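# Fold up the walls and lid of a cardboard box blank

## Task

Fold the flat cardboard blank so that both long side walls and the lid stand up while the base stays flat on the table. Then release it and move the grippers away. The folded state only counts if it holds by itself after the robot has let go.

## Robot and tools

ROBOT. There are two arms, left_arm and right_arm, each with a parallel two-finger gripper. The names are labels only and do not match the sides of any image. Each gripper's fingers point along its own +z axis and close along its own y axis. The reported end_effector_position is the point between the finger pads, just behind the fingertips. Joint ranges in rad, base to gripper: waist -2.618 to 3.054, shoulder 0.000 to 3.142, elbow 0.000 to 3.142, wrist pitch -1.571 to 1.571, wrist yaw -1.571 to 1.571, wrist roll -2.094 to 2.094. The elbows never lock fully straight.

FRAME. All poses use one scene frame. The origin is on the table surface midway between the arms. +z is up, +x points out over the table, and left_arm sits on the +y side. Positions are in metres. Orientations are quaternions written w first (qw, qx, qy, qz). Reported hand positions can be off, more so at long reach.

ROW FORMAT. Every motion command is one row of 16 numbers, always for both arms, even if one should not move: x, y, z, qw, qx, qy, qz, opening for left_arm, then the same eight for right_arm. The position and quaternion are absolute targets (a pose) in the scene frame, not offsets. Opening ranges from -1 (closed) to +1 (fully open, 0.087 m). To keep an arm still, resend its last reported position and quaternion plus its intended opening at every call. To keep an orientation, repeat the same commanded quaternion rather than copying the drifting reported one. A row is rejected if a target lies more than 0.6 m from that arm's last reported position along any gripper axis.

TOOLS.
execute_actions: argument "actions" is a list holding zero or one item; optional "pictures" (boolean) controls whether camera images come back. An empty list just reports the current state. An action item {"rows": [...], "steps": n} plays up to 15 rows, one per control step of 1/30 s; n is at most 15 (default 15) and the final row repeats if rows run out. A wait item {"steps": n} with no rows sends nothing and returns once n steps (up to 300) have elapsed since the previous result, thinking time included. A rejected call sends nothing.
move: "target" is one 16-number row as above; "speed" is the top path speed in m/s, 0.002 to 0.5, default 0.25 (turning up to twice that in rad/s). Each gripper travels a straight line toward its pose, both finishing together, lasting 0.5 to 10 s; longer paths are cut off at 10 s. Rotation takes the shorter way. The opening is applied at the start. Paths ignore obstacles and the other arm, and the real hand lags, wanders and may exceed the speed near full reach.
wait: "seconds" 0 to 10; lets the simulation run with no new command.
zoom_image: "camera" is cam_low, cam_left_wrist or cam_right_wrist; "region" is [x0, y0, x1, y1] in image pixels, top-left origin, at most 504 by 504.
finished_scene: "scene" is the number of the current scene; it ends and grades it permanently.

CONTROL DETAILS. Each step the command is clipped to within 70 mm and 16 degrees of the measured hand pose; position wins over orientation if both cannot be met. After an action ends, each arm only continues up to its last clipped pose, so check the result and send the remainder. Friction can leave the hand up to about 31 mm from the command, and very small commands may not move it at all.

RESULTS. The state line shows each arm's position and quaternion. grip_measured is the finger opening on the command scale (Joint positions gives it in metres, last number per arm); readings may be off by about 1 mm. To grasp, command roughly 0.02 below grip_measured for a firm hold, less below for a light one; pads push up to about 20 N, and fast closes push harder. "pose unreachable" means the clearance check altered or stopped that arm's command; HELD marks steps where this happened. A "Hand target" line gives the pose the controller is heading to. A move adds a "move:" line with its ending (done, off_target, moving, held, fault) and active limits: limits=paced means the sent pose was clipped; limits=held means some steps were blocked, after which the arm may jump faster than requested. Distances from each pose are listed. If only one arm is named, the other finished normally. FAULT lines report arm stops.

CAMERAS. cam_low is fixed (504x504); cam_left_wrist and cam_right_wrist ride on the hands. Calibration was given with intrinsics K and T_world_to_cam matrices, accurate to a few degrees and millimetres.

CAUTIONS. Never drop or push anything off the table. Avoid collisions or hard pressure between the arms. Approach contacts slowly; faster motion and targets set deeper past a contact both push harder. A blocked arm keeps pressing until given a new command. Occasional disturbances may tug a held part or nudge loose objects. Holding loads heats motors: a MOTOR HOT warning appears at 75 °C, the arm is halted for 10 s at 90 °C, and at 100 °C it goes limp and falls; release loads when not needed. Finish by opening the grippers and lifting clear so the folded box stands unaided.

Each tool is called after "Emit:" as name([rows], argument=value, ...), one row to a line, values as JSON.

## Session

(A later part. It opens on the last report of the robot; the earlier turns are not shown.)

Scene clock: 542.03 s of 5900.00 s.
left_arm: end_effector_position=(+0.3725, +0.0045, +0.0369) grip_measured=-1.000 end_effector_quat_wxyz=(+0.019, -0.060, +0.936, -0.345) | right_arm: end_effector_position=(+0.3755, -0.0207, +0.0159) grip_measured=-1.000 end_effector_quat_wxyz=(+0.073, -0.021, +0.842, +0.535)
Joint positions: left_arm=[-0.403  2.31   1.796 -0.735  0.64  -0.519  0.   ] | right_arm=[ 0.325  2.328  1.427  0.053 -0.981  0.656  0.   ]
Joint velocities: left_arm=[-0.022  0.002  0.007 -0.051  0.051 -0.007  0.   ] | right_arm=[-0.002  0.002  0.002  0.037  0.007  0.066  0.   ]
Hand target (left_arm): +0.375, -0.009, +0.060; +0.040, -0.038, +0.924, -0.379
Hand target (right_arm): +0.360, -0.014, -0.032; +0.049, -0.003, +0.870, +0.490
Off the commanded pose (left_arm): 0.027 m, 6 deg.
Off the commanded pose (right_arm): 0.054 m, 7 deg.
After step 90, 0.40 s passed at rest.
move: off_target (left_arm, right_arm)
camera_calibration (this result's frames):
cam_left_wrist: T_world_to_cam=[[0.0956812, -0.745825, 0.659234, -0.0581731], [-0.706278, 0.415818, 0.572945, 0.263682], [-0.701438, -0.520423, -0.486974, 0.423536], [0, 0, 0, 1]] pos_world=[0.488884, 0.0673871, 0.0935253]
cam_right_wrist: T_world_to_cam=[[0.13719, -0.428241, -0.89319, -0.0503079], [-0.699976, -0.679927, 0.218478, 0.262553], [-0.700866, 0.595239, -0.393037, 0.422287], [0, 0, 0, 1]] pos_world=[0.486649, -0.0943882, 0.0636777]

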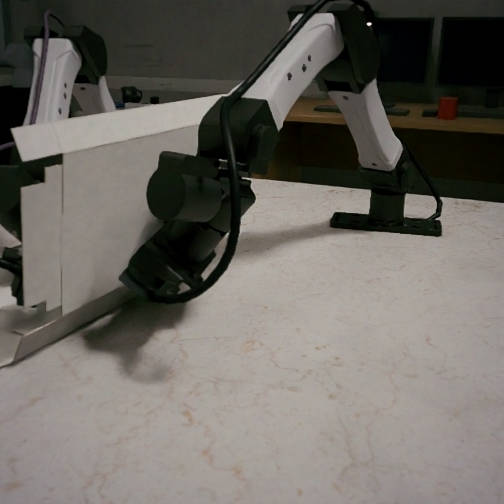

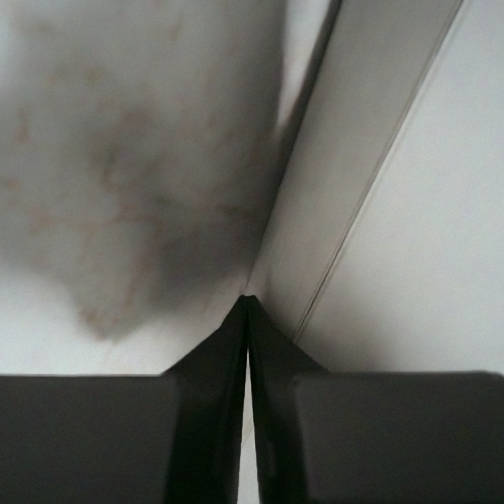

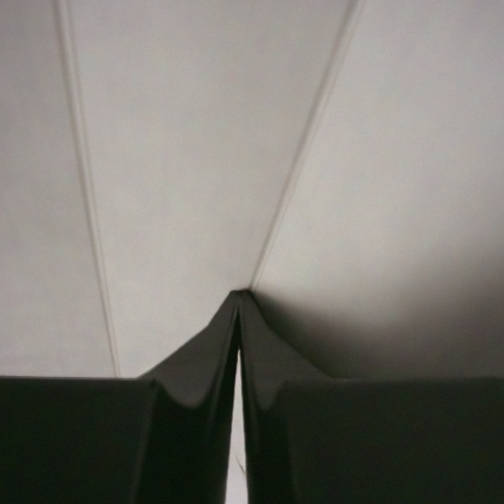

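Emit:
move(target=[0.375,0.1,0.03,0.04,-0.04,0.87,-0.49,-1,0.362,-0.02,-0.005,0.05,0,0.87,0.49,-1], speed=0.05)

Emit:
move(target=[0.375,0.1,0.03,0.04,-0.04,0.87,-0.49,-1,0.362,-0.065,0.06,0.05,0,0.87,0.49,-1], speed=0.05)

Emit:
move(target=[0.375,0.1,0.03,0.04,-0.04,0.87,-0.49,-1,0.362,-0.08,-0.035,0.05,0,0.87,0.49,-1], speed=0.05)

Emit:
move(target=[0.375,-0.02,0.02,0.04,-0.04,0.87,-0.49,-1,0.362,-0.075,-0.035,0.05,0,0.87,0.49,-1], speed=0.025)

Scene clock: 553.30 s of 5900.00 s.
left_arm: end_effector_position=(+0.3826, +0.0987, +0.0386) grip_measured=-1.000 end_effector_quat_wxyz=(+0.057, -0.032, +0.873, -0.484) | right_arm: end_effector_position=(+0.3732, -0.0214, +0.0161) grip_measured=-1.000 end_effector_quat_wxyz=(+0.066, -0.010, +0.849, +0.524)
Joint positions: left_arm=[-0.123  2.31   1.648 -0.66   0.997 -0.214  0.   ] | right_arm=[ 0.329  2.314  1.427  0.011 -0.956  0.658  0.   ]
Joint velocities: left_arm=[ 0.012  0.007 -0.012  0.022  0.007  0.022  0.   ] | right_arm=[ 0.007  0.007 -0.002 -0.022  0.022  0.037  0.   ]
Hand target (left_arm): +0.377, +0.101, +0.030; +0.042, -0.040, +0.871, -0.488
Hand target (right_arm): +0.361, -0.021, -0.005; +0.051, -0.000, +0.870, +0.491
Off the commanded pose (left_arm): 0.012 m, 2 deg.
Off the commanded pose (right_arm): 0.024 m, 5 deg.
After step 90, 4.67 s passed at rest.
move: off_target (left_arm, right_arm)
camera_calibration (this result's frames):
cam_left_wrist: T_world_to_cam=[[-0.0028375, -0.51879, 0.854897, 0.0177314], [-0.74547, 0.570919, 0.343985, 0.239242], [-0.666533, -0.636324, -0.388363, 0.474793], [0, 0, 0, 1]] pos_world=[0.494863, 0.174733, 0.0869377]
cam_right_wrist: T_world_to_cam=[[0.110797, -0.453095, -0.88455, -0.0408524], [-0.703319, -0.664586, 0.252326, 0.261413], [-0.702187, 0.594164, -0.392304, 0.421575], [0, 0, 0, 1]] pos_world=[0.484408, -0.095263, 0.0632885]

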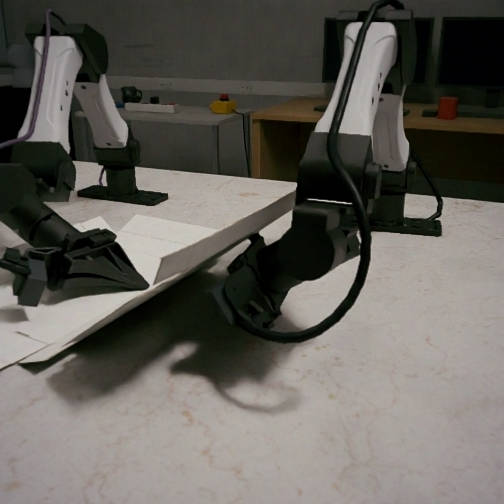

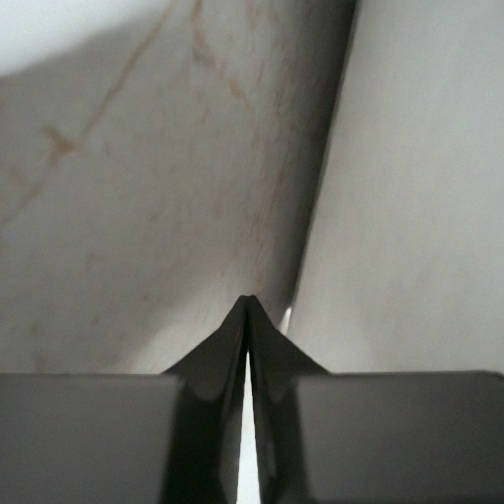

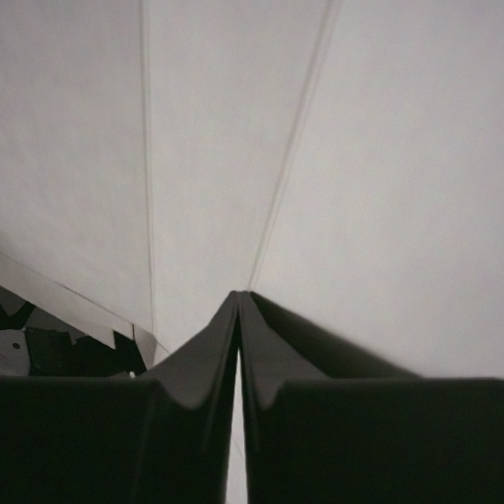

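Scene clock: 555.03 s of 5900.00 s.
left_arm: end_effector_position=(+0.3824, +0.0982, +0.0395) grip_measured=-1.000 end_effector_quat_wxyz=(+0.057, -0.031, +0.871, -0.486) | right_arm: end_effector_position=(+0.3528, -0.0618, +0.0467) grip_measured=-1.000 end_effector_quat_wxyz=(+0.032, +0.007, +0.871, +0.490)
Joint positions: left_arm=[-0.123  2.31   1.648 -0.66   1.004 -0.212  0.   ] | right_arm=[ 0.264  2.183  1.427 -0.337 -0.947  0.511  0.   ]
Joint velocities: left_arm=[-0.002 -0.007 -0.017  0.081 -0.022 -0.007  0.   ] | right_arm=[-0.017 -0.007 -0.007  0.022 -0.051  0.051  0.   ]
Hand target (left_arm): +0.375, +0.100, +0.030; +0.040, -0.040, +0.870, -0.490
Hand target (right_arm): +0.361, -0.065, +0.060; +0.051, +0.001, +0.870, +0.490
Off the commanded pose (left_arm): 0.012 m, 2 deg.
Off the commanded pose (right_arm): 0.017 m, 2 deg.
move: off_target (left_arm, right_arm)
camera_calibration (this result's frames):
cam_left_wrist: T_world_to_cam=[[-0.00591075, -0.51365, 0.85798, 0.0172619], [-0.744518, 0.575047, 0.339136, 0.238473], [-0.667576, -0.636777, -0.385821, 0.474985], [0, 0, 0, 1]] pos_world=[0.494738, 0.174193, 0.0875738]
cam_right_wrist: T_world_to_cam=[[0.0439111, -0.521538, -0.852097, -0.0120443], [-0.679051, -0.641184, 0.357452, 0.200487], [-0.732776, 0.562922, -0.382306, 0.451626], [0, 0, 0, 1]] pos_world=[0.467611, -0.131962, 0.0907319]

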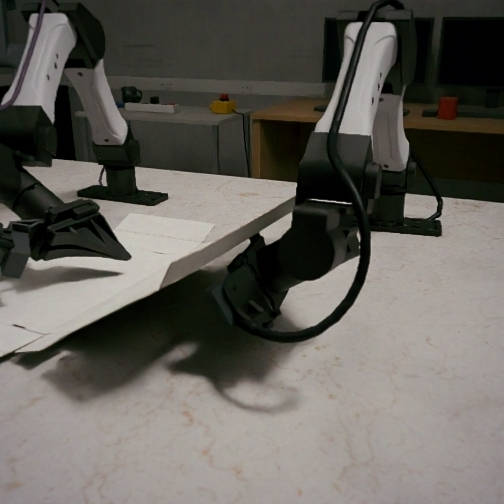

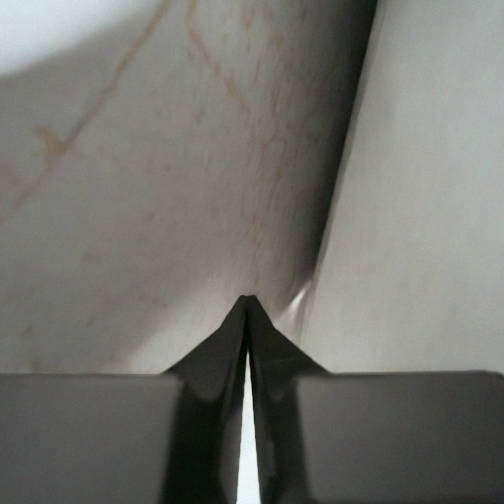

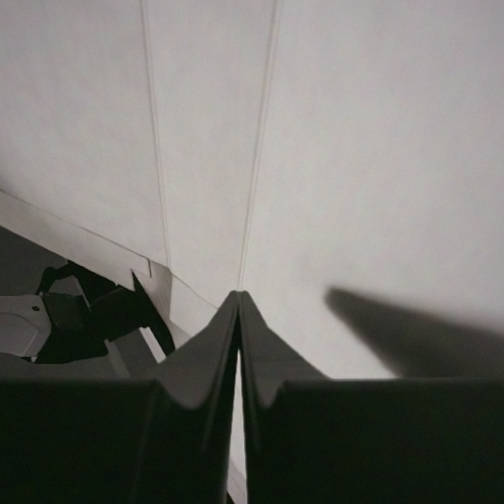

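Scene clock: 557.03 s of 5900.00 s.
left_arm: end_effector_position=(+0.3824, +0.0982, +0.0396) grip_measured=-1.000 end_effector_quat_wxyz=(+0.057, -0.031, +0.871, -0.487) | right_arm: end_effector_position=(+0.3593, -0.0661, +0.0153) grip_measured=-1.000 end_effector_quat_wxyz=(+0.037, -0.022, +0.840, +0.541)
Joint positions: left_arm=[-0.123  2.31   1.648 -0.66   1.004 -0.212  0.   ] | right_arm=[ 0.229  2.305  1.41  -0.168 -1.081  0.466  0.   ]
Joint velocities: left_arm=[-0.002 -0.012 -0.002 -0.022 -0.081  0.007  0.   ] | right_arm=[ 0.012 -0.002  0.007 -0.037  0.037 -0.037  0.   ]
Hand target (left_arm): +0.375, +0.100, +0.030; +0.040, -0.040, +0.870, -0.490
Hand target (right_arm): +0.358, -0.082, -0.031; +0.046, -0.003, +0.870, +0.490
Off the commanded pose (left_arm): 0.012 m, 2 deg.
Off the commanded pose (right_arm): 0.052 m, 7 deg.
move: off_target (left_arm, right_arm)
camera_calibration (this result's frames):
cam_left_wrist: T_world_to_cam=[[-0.00595779, -0.513332, 0.858169, 0.0171756], [-0.744464, 0.575242, 0.338925, 0.23843], [-0.667636, -0.636857, -0.385584, 0.474998], [0, 0, 0, 1]] pos_world=[0.494731, 0.174167, 0.087602]
cam_right_wrist: T_world_to_cam=[[0.10281, -0.413573, -0.904647, -0.0545766], [-0.657893, -0.710404, 0.250005, 0.202786], [-0.746061, 0.569458, -0.345124, 0.451484], [0, 0, 0, 1]] pos_world=[0.475857, -0.135612, 0.0557477]

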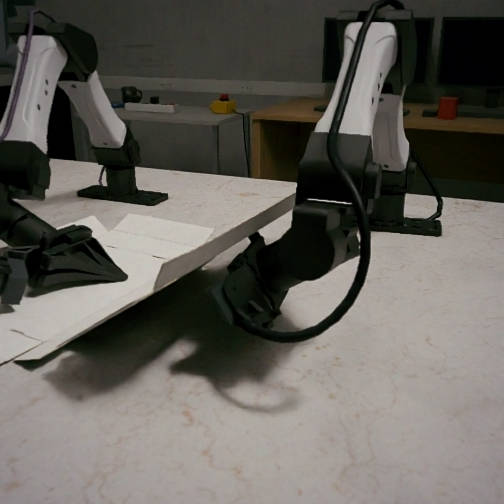

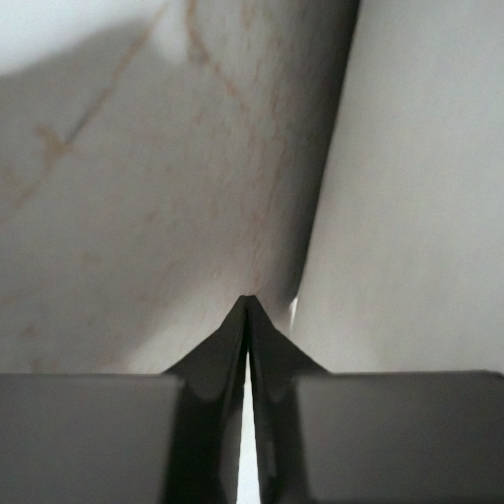

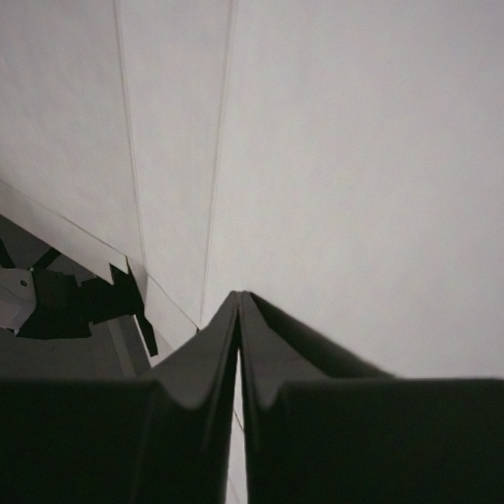

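Scene clock: 562.07 s of 5900.00 s.
left_arm: end_effector_position=(+0.3817, -0.0085, +0.0303) grip_measured=-1.000 end_effector_quat_wxyz=(+0.052, -0.042, +0.871, -0.486) | right_arm: end_effector_position=(+0.3614, -0.0658, +0.0156) grip_measured=-1.000 end_effector_quat_wxyz=(+0.043, -0.025, +0.839, +0.542)
Joint positions: left_arm=[-0.357  2.31   1.565 -0.266  0.907 -0.613  0.   ] | right_arm=[ 0.229  2.305  1.41  -0.154 -1.079  0.468  0.   ]
Joint velocities: left_arm=[ 0.002 -0.017 -0.017 -0.007  0.051 -0.022  0.   ] | right_arm=[-0.007 -0.007 -0.017  0.066 -0.081  0.095  0.   ]
Hand target (left_arm): +0.373, -0.020, +0.021; +0.038, -0.039, +0.870, -0.490
Hand target (right_arm): +0.358, -0.077, -0.031; +0.047, -0.003, +0.870, +0.490
Off the commanded pose (left_arm): 0.017 m, 2 deg.
Off the commanded pose (right_arm): 0.051 m, 8 deg.
move: off_target (left_arm, right_arm)
camera_calibration (this result's frames):
cam_left_wrist: T_world_to_cam=[[0.017636, -0.512432, 0.858547, -0.0386358], [-0.746623, 0.564373, 0.352188, 0.302749], [-0.665013, -0.647222, -0.37264, 0.401583], [0, 0, 0, 1]] pos_world=[0.493778, 0.0692519, 0.076192]
cam_right_wrist: T_world_to_cam=[[0.114039, -0.412405, -0.903835, -0.0583566], [-0.662224, -0.709734, 0.240286, 0.206146], [-0.740578, 0.571139, -0.354042, 0.451267], [0, 0, 0, 1]] pos_world=[0.477368, -0.135494, 0.0574886]

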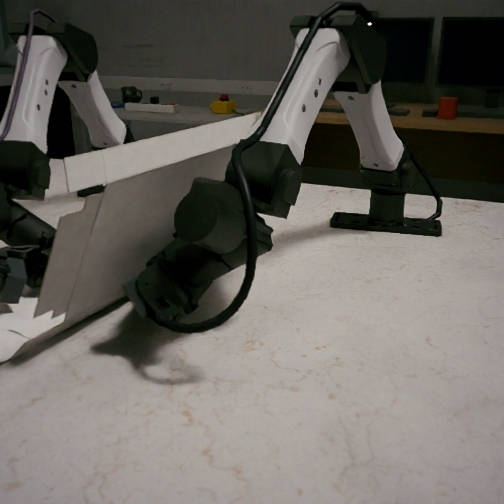

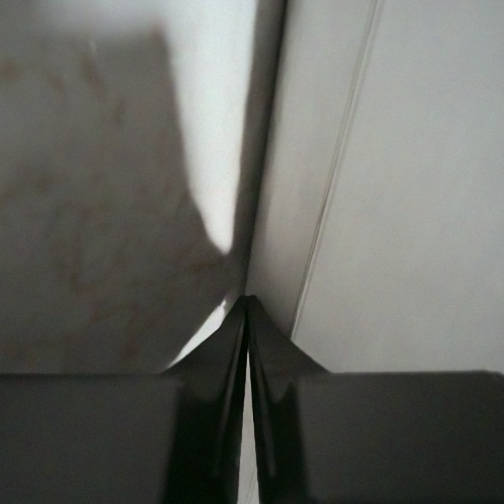

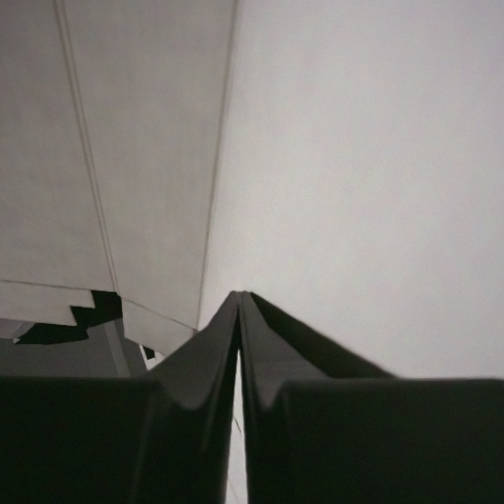

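Lift mostly up now.

Emit:
move(target=[0.375,-0.04,0.08,0.04,-0.04,0.89,-0.45,-1,0.362,-0.075,-0.035,0.05,0,0.87,0.49,-1], speed=0.02)

Emit:
move(target=[0.375,-0.085,0.075,0.04,-0.04,0.89,-0.45,-1,0.362,-0.075,-0.035,0.05,0,0.87,0.49,-1], speed=0.02)

Scene clock: 569.73 s of 5900.00 s.
left_arm: end_effector_position=(+0.3784, -0.0139, +0.0361) grip_measured=-1.000 end_effector_quat_wxyz=(+0.037, -0.069, +0.909, -0.410) | right_arm: end_effector_position=(+0.3620, -0.0659, +0.0164) grip_measured=-1.000 end_effector_quat_wxyz=(+0.045, -0.027, +0.838, +0.544)
Joint positions: left_arm=[-0.405  2.292  1.676 -0.495  0.741 -0.618  0.   ] | right_arm=[ 0.228  2.305  1.41  -0.149 -1.083  0.468  0.   ]
Joint velocities: left_arm=[ 0.002 -0.017  0.002 -0.066 -0.007 -0.051  0.   ] | right_arm=[ 0.002  0.007  0.002 -0.051  0.037 -0.022  0.   ]
Hand target (left_arm): +0.372, -0.038, +0.079; +0.039, -0.039, +0.891, -0.451
Hand target (right_arm): +0.358, -0.077, -0.031; +0.047, -0.003, +0.870, +0.491
Off the commanded pose (left_arm): 0.051 m, 6 deg.
Off the commanded pose (right_arm): 0.052 m, 8 deg.
After step 90, 1.17 s passed at rest.
move: off_target (left_arm, right_arm)
camera_calibration (this result's frames):
cam_left_wrist: T_world_to_cam=[[0.0899864, -0.644939, 0.758918, -0.0719476], [-0.739248, 0.467379, 0.484839, 0.292378], [-0.667394, -0.604657, -0.434712, 0.40183], [0, 0, 0, 1]] pos_world=[0.490793, 0.0599163, 0.0875263]
cam_right_wrist: T_world_to_cam=[[0.117752, -0.408145, -0.905291, -0.0587809], [-0.662543, -0.711358, 0.234534, 0.206366], [-0.73971, 0.572177, -0.354178, 0.451783], [0, 0, 0, 1]] pos_world=[0.477837, -0.135691, 0.058398]

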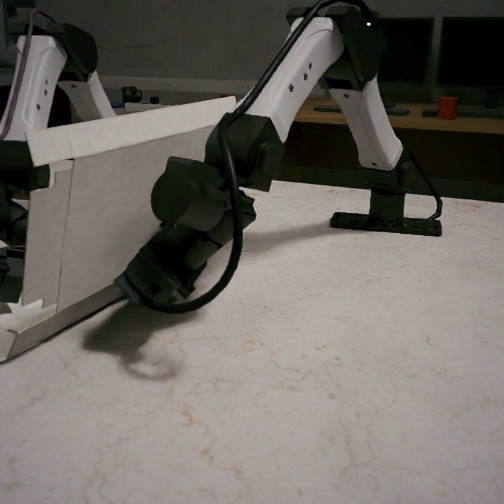

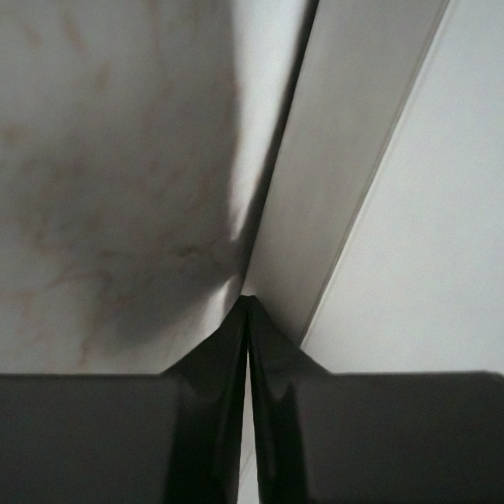

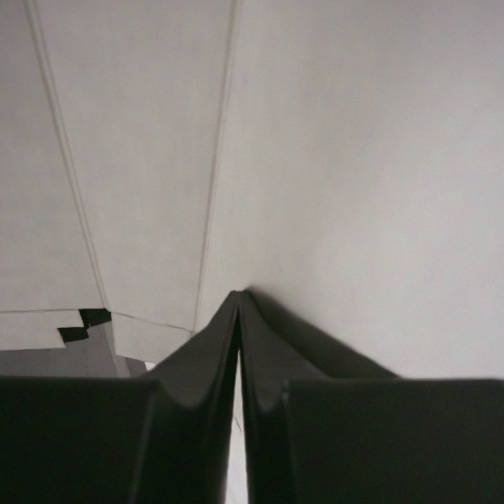

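Scene clock: 574.00 s of 5900.00 s.
left_arm: end_effector_position=(+0.3814, -0.0362, +0.0387) grip_measured=-1.000 end_effector_quat_wxyz=(+0.053, -0.078, +0.921, -0.379) | right_arm: end_effector_position=(+0.3675, -0.0742, +0.0164) grip_measured=-1.000 end_effector_quat_wxyz=(+0.051, -0.017, +0.838, +0.543)
Joint positions: left_arm=[-0.468  2.292  1.72  -0.501  0.636 -0.686  0.   ] | right_arm=[ 0.207  2.305  1.41  -0.148 -1.081  0.469  0.   ]
Joint velocities: left_arm=[-0.027  0.002  0.002 -0.037  0.007 -0.051  0.   ] | right_arm=[-0.002 -0.012  0.012 -0.007  0.007  0.066  0.   ]
Hand target (left_arm): +0.369, -0.080, +0.076; +0.037, -0.037, +0.893, -0.447
Hand target (right_arm): +0.358, -0.078, -0.031; +0.047, -0.003, +0.870, +0.490
Off the commanded pose (left_arm): 0.061 m, 10 deg.
Off the commanded pose (right_arm): 0.052 m, 7 deg.
move: off_target (left_arm, right_arm)
camera_calibration (this result's frames):
cam_left_wrist: T_world_to_cam=[[0.098974, -0.691275, 0.715781, -0.0920685], [-0.761051, 0.41084, 0.502008, 0.309352], [-0.641097, -0.594432, -0.485433, 0.383738], [0, 0, 0, 1]] pos_world=[0.490558, 0.0373671, 0.0968829]
cam_right_wrist: T_world_to_cam=[[0.109333, -0.411576, -0.904794, -0.0599795], [-0.678231, -0.69633, 0.234793, 0.210954], [-0.72667, 0.587988, -0.355275, 0.45697], [0, 0, 0, 1]] pos_world=[0.4817, -0.146485, 0.0585501]

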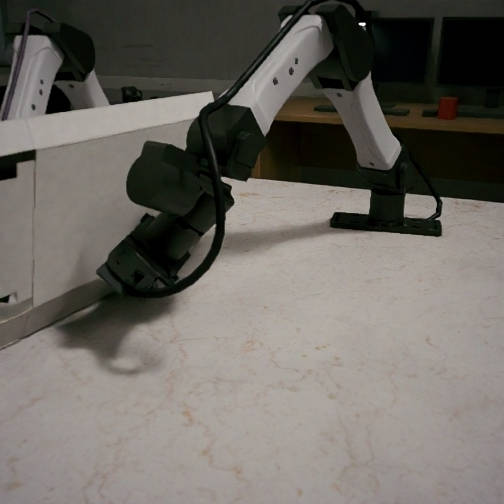

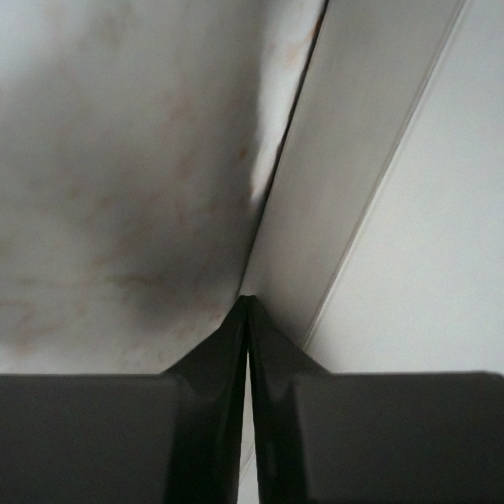

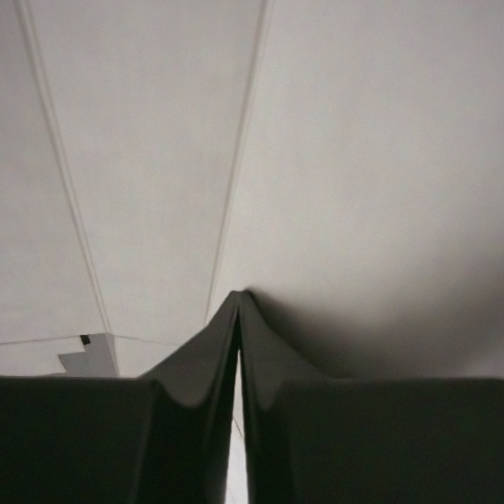

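Emit:
move(target=[0.375,0.02,0.06,0.04,-0.04,0.87,-0.49,-1,0.362,-0.07,-0.035,0.05,0,0.87,0.49,-1], speed=0.03)

Emit:
move(target=[0.375,-0.07,0.085,0.04,-0.04,0.87,-0.49,-1,0.362,-0.065,-0.035,0.05,0,0.87,0.49,-1], speed=0.02)

Scene clock: 590.70 s of 5900.00 s.
left_arm: end_effector_position=(+0.3750, +0.0193, +0.0423) grip_measured=-1.000 end_effector_quat_wxyz=(+0.024, -0.052, +0.877, -0.478) | right_arm: end_effector_position=(+0.3705, -0.0693, +0.0157) grip_measured=-1.000 end_effector_quat_wxyz=(+0.063, -0.025, +0.840, +0.538)
Joint positions: left_arm=[-0.301  2.293  1.616 -0.476  0.935 -0.514  0.   ] | right_arm=[ 0.219  2.304  1.41  -0.117 -1.063  0.476  0.   ]
Joint velocities: left_arm=[-0.032 -0.007 -0.007 -0.051  0.037 -0.066  0.   ] | right_arm=[ 0.002 -0.012  0.007 -0.066 -0.007  0.037  0.   ]
Hand target (left_arm): +0.376, +0.021, +0.059; +0.041, -0.039, +0.871, -0.489
Hand target (right_arm): +0.359, -0.073, -0.032; +0.048, -0.003, +0.870, +0.490
Off the commanded pose (left_arm): 0.018 m, 3 deg.
Off the commanded pose (right_arm): 0.051 m, 7 deg.
After step 90, 9.17 s passed at rest.
move: off_target (left_arm, right_arm)
camera_calibration (this result's frames):
cam_left_wrist: T_world_to_cam=[[0.0653414, -0.527017, 0.847339, -0.0517272], [-0.717787, 0.565062, 0.406801, 0.264705], [-0.69319, -0.63479, -0.341364, 0.428572], [0, 0, 0, 1]] pos_world=[0.490464, 0.0952173, 0.0824472]
cam_right_wrist: T_world_to_cam=[[0.134003, -0.419765, -0.897686, -0.0687851], [-0.684831, -0.693973, 0.222278, 0.21945], [-0.716275, 0.584977, -0.380463, 0.452397], [0, 0, 0, 1]] pos_world=[0.483544, -0.141223, 0.0615938]

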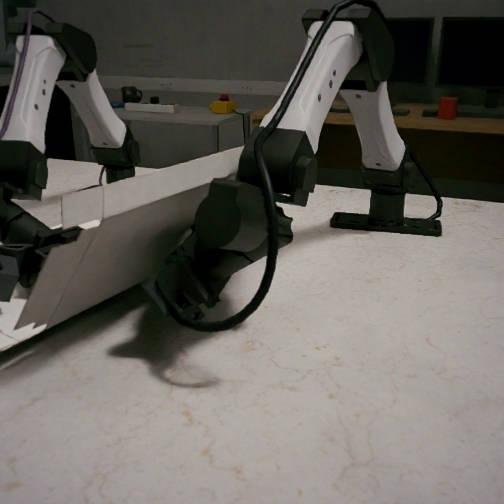

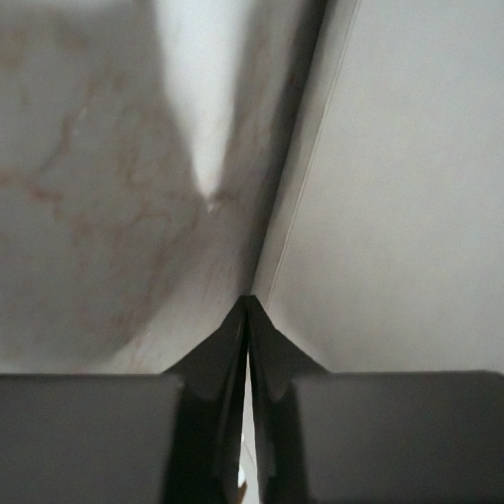

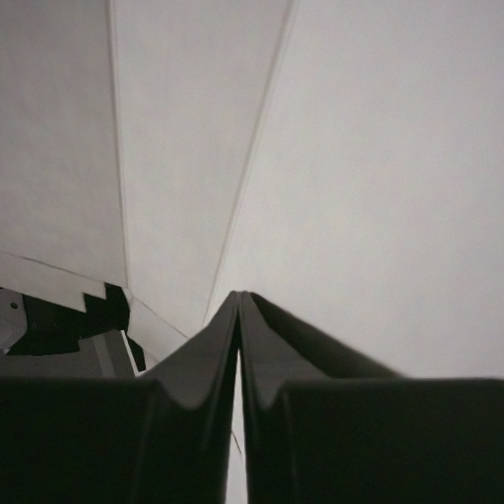

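Scene clock: 595.87 s of 5900.00 s.
left_arm: end_effector_position=(+0.3736, -0.0299, +0.0427) grip_measured=-1.000 end_effector_quat_wxyz=(+0.026, -0.083, +0.894, -0.439) | right_arm: end_effector_position=(+0.3736, -0.0691, +0.0154) grip_measured=-1.000 end_effector_quat_wxyz=(+0.067, -0.021, +0.841, +0.536)
Joint positions: left_arm=[-0.425  2.281  1.633 -0.406  0.788 -0.71   0.   ] | right_arm=[ 0.219  2.304  1.41  -0.102 -1.052  0.491  0.   ]
Joint velocities: left_arm=[-0.002  0.002 -0.012 -0.022 -0.022 -0.051  0.   ] | right_arm=[-0.002 -0.017 -0.012 -0.022 -0.037 -0.095  0.   ]
Hand target (left_arm): +0.368, -0.066, +0.086; +0.035, -0.037, +0.871, -0.489
Hand target (right_arm): +0.359, -0.068, -0.032; +0.048, -0.003, +0.870, +0.490
Off the commanded pose (left_arm): 0.058 m, 8 deg.
Off the commanded pose (right_arm): 0.052 m, 7 deg.
move: off_target (left_arm, right_arm)
camera_calibration (this result's frames):
cam_left_wrist: T_world_to_cam=[[0.122102, -0.590406, 0.797817, -0.0988869], [-0.734075, 0.487288, 0.472952, 0.292215], [-0.668, -0.643406, -0.373903, 0.388255], [0, 0, 0, 1]] pos_world=[0.485936, 0.0490294, 0.0858596]
cam_right_wrist: T_world_to_cam=[[0.131947, -0.425479, -0.895298, -0.0690136], [-0.693648, -0.684848, 0.223237, 0.225592], [-0.708126, 0.591566, -0.385496, 0.451899], [0, 0, 0, 1]] pos_world=[0.485589, -0.142196, 0.0620572]

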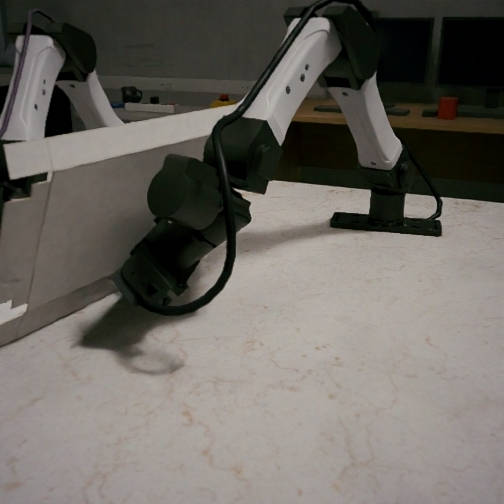

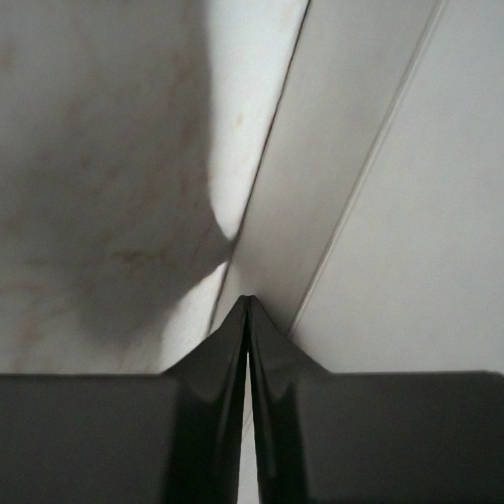

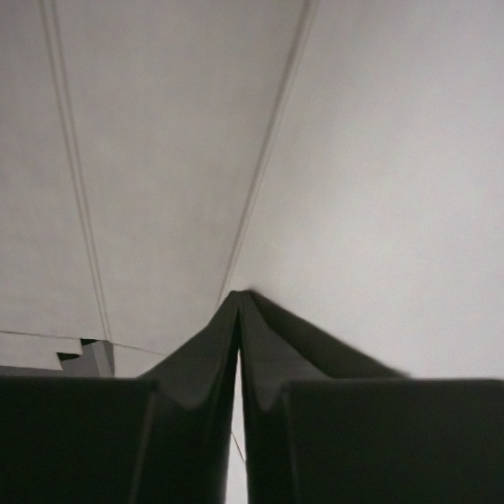

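Emit:
move(target=[0.375,-0.1,0.12,0.04,-0.04,0.9,-0.43,-1,0.362,-0.065,-0.035,0.05,0,0.87,0.49,-1], speed=0.02)

Scene clock: 605.43 s of 5900.00 s.
left_arm: end_effector_position=(+0.3711, -0.0395, +0.0554) grip_measured=-1.000 end_effector_quat_wxyz=(+0.029, -0.089, +0.942, -0.322) | right_arm: end_effector_position=(+0.3728, -0.0691, +0.0193) grip_measured=-1.000 end_effector_quat_wxyz=(+0.064, -0.023, +0.836, +0.545)
Joint positions: left_arm=[-0.507  2.302  1.873 -0.744  0.54  -0.687  0.   ] | right_arm=[ 0.216  2.303  1.41  -0.098 -1.075  0.495  0.   ]
Joint velocities: left_arm=[ 0.002  0.012  0.027 -0.022 -0.022 -0.037  0.   ] | right_arm=[-0.007 -0.002 -0.007 -0.037 -0.066 -0.007  0.   ]
Hand target (left_arm): +0.364, -0.089, +0.120; +0.035, -0.033, +0.904, -0.424
Hand target (right_arm): +0.358, -0.069, -0.031; +0.048, -0.004, +0.870, +0.490
Off the commanded pose (left_arm): 0.089 m, 15 deg; position clipped at the last step of the last action.
Off the commanded pose (right_arm): 0.056 m, 8 deg.
After step 90, 1.13 s passed at rest.
move: off_target (left_arm, right_arm); limits=paced
camera_calibration (this result's frames):
cam_left_wrist: T_world_to_cam=[[0.144832, -0.769282, 0.622277, -0.120149], [-0.727715, 0.343305, 0.593778, 0.274349], [-0.670413, -0.538839, -0.510096, 0.397738], [0, 0, 0, 1]] pos_world=[0.483698, 0.0277034, 0.114748]
cam_right_wrist: T_world_to_cam=[[0.132508, -0.405993, -0.904219, -0.0641238], [-0.687939, -0.694425, 0.210982, 0.221589], [-0.71357, 0.59409, -0.371315, 0.454763], [0, 0, 0, 1]] pos_world=[0.485441, -0.142327, 0.0641271]

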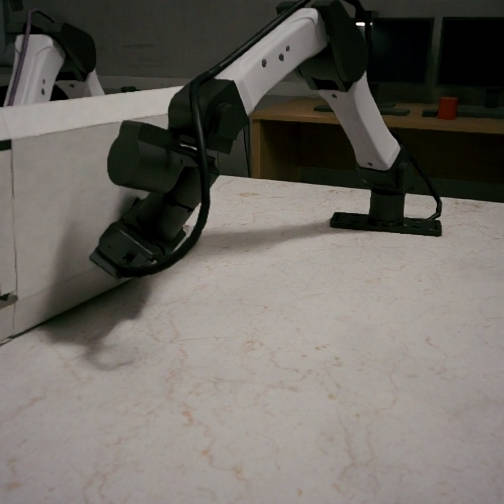

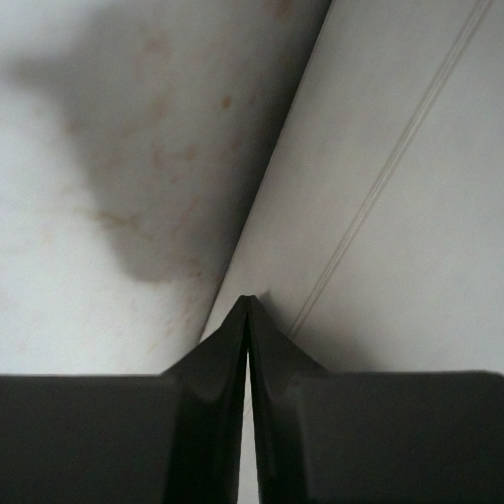

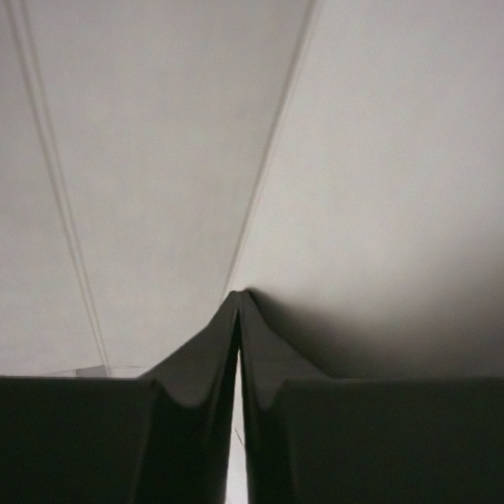

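Wall ~60°+. Now push horizontally.

Emit:
move(target=[0.375,-0.13,0.08,0.04,-0.04,0.92,-0.38,-1,0.362,-0.06,-0.035,0.05,0,0.87,0.49,-1], speed=0.02)

Scene clock: 613.57 s of 5900.00 s.
left_arm: end_effector_position=(+0.3720, -0.0552, +0.0496) grip_measured=-1.000 end_effector_quat_wxyz=(+0.028, -0.082, +0.957, -0.278) | right_arm: end_effector_position=(+0.3763, -0.0718, +0.0158) grip_measured=-1.000 end_effector_quat_wxyz=(+0.070, -0.015, +0.842, +0.534)
Joint positions: left_arm=[-0.56   2.382  2.031 -0.864  0.45  -0.693  0.   ] | right_arm=[ 0.213  2.301  1.408 -0.096 -1.046  0.501  0.   ]
Joint velocities: left_arm=[-0.012 -0.007  0.022 -0.022 -0.066  0.037  0.   ] | right_arm=[-0.002 -0.002  0.007 -0.037 -0.007  0.051  0.   ]
Hand target (left_arm): +0.363, -0.120, +0.085; +0.030, -0.033, +0.926, -0.374
Hand target (right_arm): +0.359, -0.064, -0.031; +0.049, -0.003, +0.871, +0.490
Off the commanded pose (left_arm): 0.081 m, 13 deg.
Off the commanded pose (right_arm): 0.054 m, 7 deg.
After step 90, 0.20 s passed at rest.
move: off_target (left_arm, right_arm)
camera_calibration (this result's frames):
cam_left_wrist: T_world_to_cam=[[0.13688, -0.825639, 0.547343, -0.12521], [-0.718437, 0.297667, 0.628683, 0.2762], [-0.681991, -0.479285, -0.552425, 0.396614], [0, 0, 0, 1]] pos_world=[0.486058, 0.00449735, 0.11399]
cam_right_wrist: T_world_to_cam=[[0.124095, -0.429969, -0.894275, -0.0675322], [-0.703077, -0.674068, 0.22653, 0.229816], [-0.700202, 0.600633, -0.385949, 0.453216], [0, 0, 0, 1]] pos_world=[0.487302, -0.146342, 0.062466]

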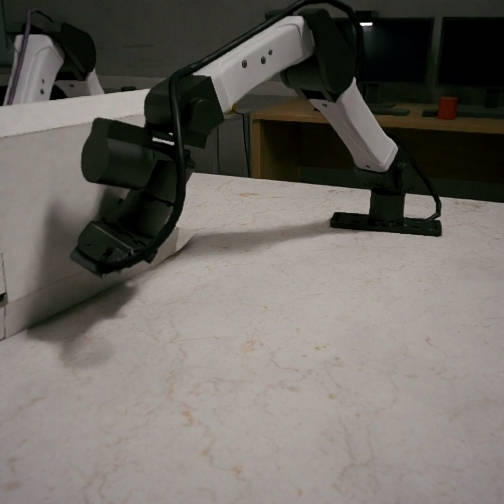

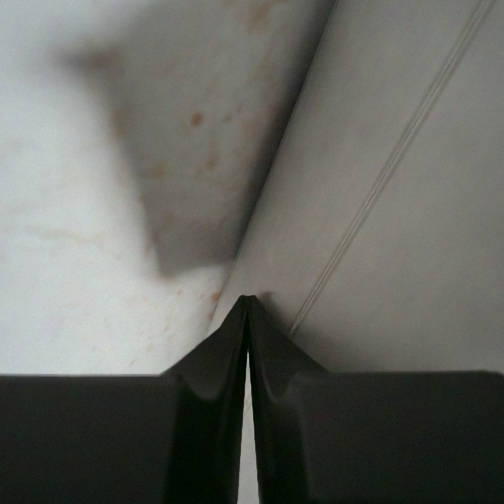

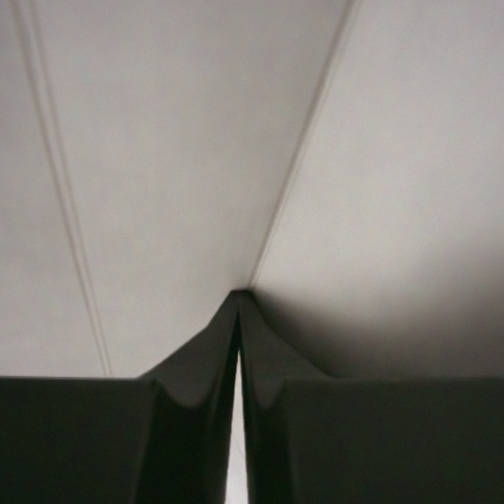

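Emit:
move(target=[0.375,0.12,0.04,0.04,-0.04,0.87,-0.49,-1,0.362,-0.07,-0.01,0.05,0,0.87,0.49,-1], speed=0.05)

Emit:
move(target=[0.375,0.27,0.04,0.08,-0.04,0.87,-0.49,-1,0.362,-0.07,-0.01,0.05,0,0.87,0.49,-1], speed=0.06)

Emit:
move(target=[0.375,0.25,0.14,0.08,-0.04,0.87,-0.49,-1,0.362,-0.07,-0.01,0.05,0,0.87,0.49,-1], speed=0.1)

Scene clock: 635.57 s of 5900.00 s.
left_arm: end_effector_position=(+0.3759, +0.1189, +0.0372) grip_measured=-1.000 end_effector_quat_wxyz=(+0.045, -0.040, +0.874, -0.483) | right_arm: end_effector_position=(+0.3745, -0.0716, +0.0154) grip_measured=-1.000 end_effector_quat_wxyz=(+0.065, -0.012, +0.844, +0.533)
Joint positions: left_arm=[-0.077  2.322  1.668 -0.764  1.006 -0.134  0.   ] | right_arm=[ 0.214  2.3    1.408 -0.108 -1.043  0.502  0.   ]
Joint velocities: left_arm=[-0.012 -0.012  0.012  0.022 -0.066  0.007  0.   ] | right_arm=[-0.012 -0.017 -0.002  0.007 -0.081 -0.022  0.   ]
Hand target (left_arm): +0.378, +0.121, +0.039; +0.044, -0.040, +0.871, -0.487
Hand target (right_arm): +0.361, -0.071, -0.009; +0.050, -0.001, +0.869, +0.492
Off the commanded pose (left_arm): 0.003 m, 1 deg.
Off the commanded pose (right_arm): 0.028 m, 6 deg.
After step 90, 13.90 s passed at rest.
move: off_target (right_arm)
camera_calibration (this result's frames):
cam_left_wrist: T_world_to_cam=[[0.0229023, -0.518638, 0.854687, 0.0197195], [-0.736202, 0.569643, 0.365396, 0.219084], [-0.676375, -0.63759, -0.368776, 0.48578], [0, 0, 0, 1]] pos_world=[0.489408, 0.195156, 0.0822376]
cam_right_wrist: T_world_to_cam=[[0.113725, -0.433883, -0.893763, -0.064055], [-0.700581, -0.672885, 0.237512, 0.227786], [-0.704452, 0.599143, -0.380494, 0.453119], [0, 0, 0, 1]] pos_world=[0.486067, -0.146002, 0.0610572]

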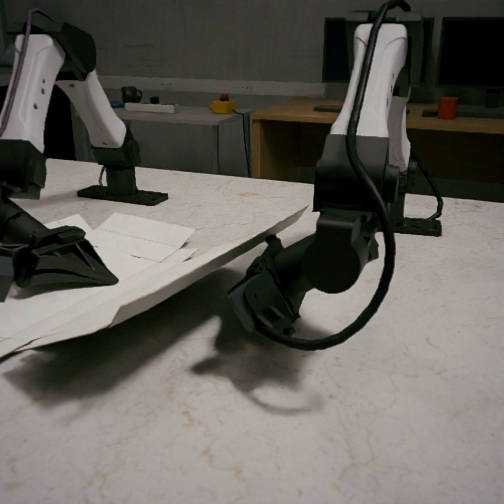

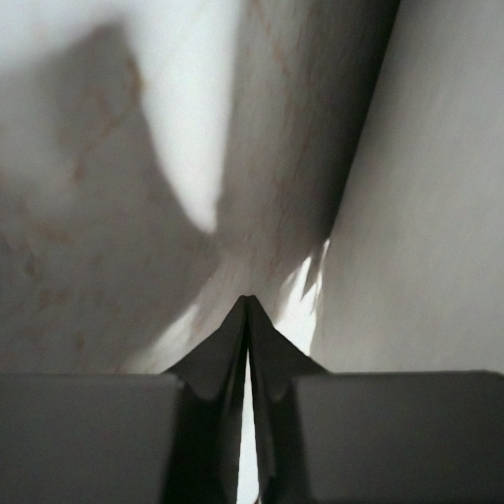

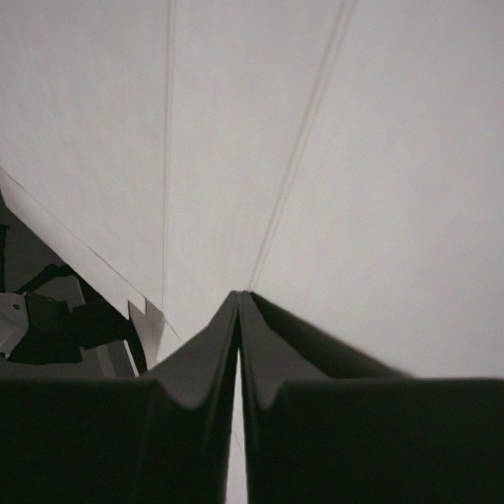

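Scene clock: 638.57 s of 5900.00 s.
left_arm: end_effector_position=(+0.3769, +0.2674, +0.0412) grip_measured=-1.000 end_effector_quat_wxyz=(+0.085, -0.040, +0.869, -0.486) | right_arm: end_effector_position=(+0.3736, -0.0710, +0.0154) grip_measured=-1.000 end_effector_quat_wxyz=(+0.063, -0.011, +0.844, +0.532)
Joint positions: left_arm=[ 0.253  2.522  2.045 -1.343  1.013  0.42   0.   ] | right_arm=[ 0.216  2.299  1.408 -0.113 -1.042  0.503  0.   ]
Joint velocities: left_arm=[-0.007 -0.012  0.012  0.037  0.051 -0.037  0.   ] | right_arm=[ 0.002  0.007  0.002  0.022 -0.022  0.007  0.   ]
Hand target (left_arm): +0.377, +0.270, +0.040; +0.082, -0.041, +0.869, -0.486
Hand target (right_arm): +0.361, -0.071, -0.009; +0.050, -0.001, +0.869, +0.491
Off the commanded pose (left_arm): 0.003 m, 1 deg.
Off the commanded pose (right_arm): 0.028 m, 6 deg.
move: off_target (right_arm)
camera_calibration (this result's frames):
cam_left_wrist: T_world_to_cam=[[-0.0189687, -0.512832, 0.858279, 0.107328], [-0.782334, 0.542145, 0.306648, 0.160956], [-0.622571, -0.665644, -0.411489, 0.571549], [0, 0, 0, 1]] pos_world=[0.483787, 0.348228, 0.0937119]
cam_right_wrist: T_world_to_cam=[[0.110725, -0.43485, -0.89367, -0.062579], [-0.698852, -0.673411, 0.241088, 0.226832], [-0.706644, 0.597849, -0.378459, 0.452811], [0, 0, 0, 1]] pos_world=[0.485427, -0.145174, 0.0607592]

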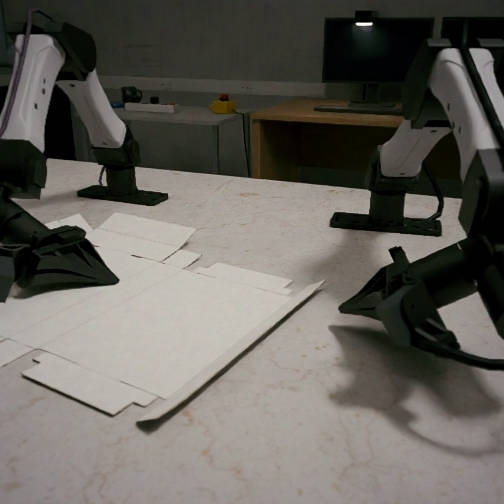

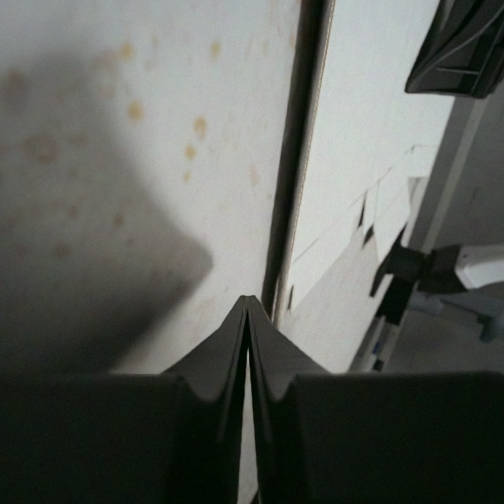

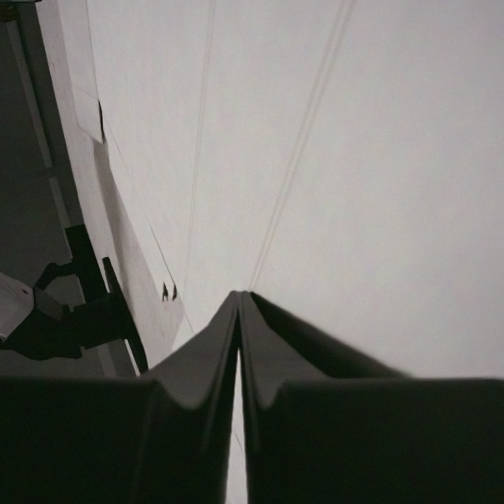

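Scene clock: 640.03 s of 5900.00 s.
left_arm: end_effector_position=(+0.3727, +0.2540, +0.1248) grip_measured=-1.000 end_effector_quat_wxyz=(+0.079, -0.047, +0.868, -0.487) | right_arm: end_effector_position=(+0.3728, -0.0703, +0.0155) grip_measured=-1.000 end_effector_quat_wxyz=(+0.062, -0.011, +0.845, +0.532)
Joint positions: left_arm=[ 0.23   2.418  2.188 -1.56   1.018  0.364  0.   ] | right_arm=[ 0.218  2.299  1.408 -0.116 -1.041  0.503  0.   ]
Joint velocities: left_arm=[-0.007 -0.007  0.007 -0.095 -0.095  0.007  0.   ] | right_arm=[-0.002 -0.007 -0.007  0.007 -0.007  0.037  0.   ]
Hand target (left_arm): +0.372, +0.249, +0.140; +0.084, -0.043, +0.868, -0.487
Hand target (right_arm): +0.361, -0.071, -0.009; +0.050, -0.001, +0.869, +0.491
Off the commanded pose (left_arm): 0.016 m, 1 deg.
Off the commanded pose (right_arm): 0.028 m, 6 deg.
joint sent to its limit (left arm) — the command would take joint 4 (wrist pitch) past its lower limit, so that joint was sent only as far as its limit.
move: off_target (left_arm, right_arm)
camera_calibration (this result's frames):
cam_left_wrist: T_world_to_cam=[[-0.000934144, -0.509572, 0.860428, 0.0208338], [-0.780391, 0.53839, 0.318004, 0.138059], [-0.625291, -0.671173, -0.398168, 0.595189], [0, 0, 0, 1]] pos_world=[0.479926, 0.335762, 0.175156]
cam_right_wrist: T_world_to_cam=[[0.108441, -0.435776, -0.893499, -0.0613734], [-0.697174, -0.674053, 0.244135, 0.225936], [-0.708653, 0.59645, -0.376906, 0.452471], [0, 0, 0, 1]] pos_world=[0.484817, -0.144328, 0.0605431]

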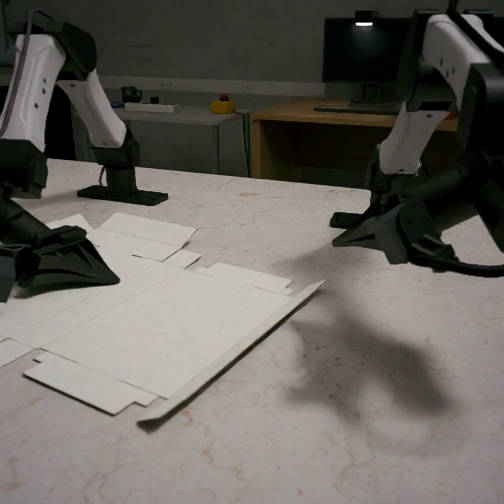

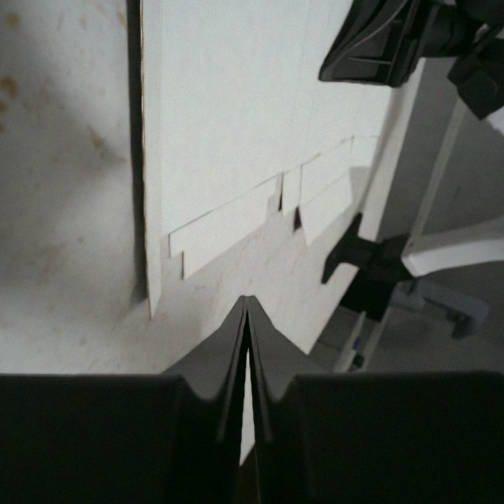

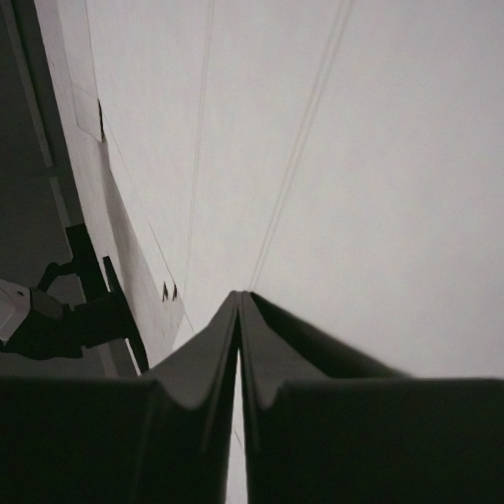

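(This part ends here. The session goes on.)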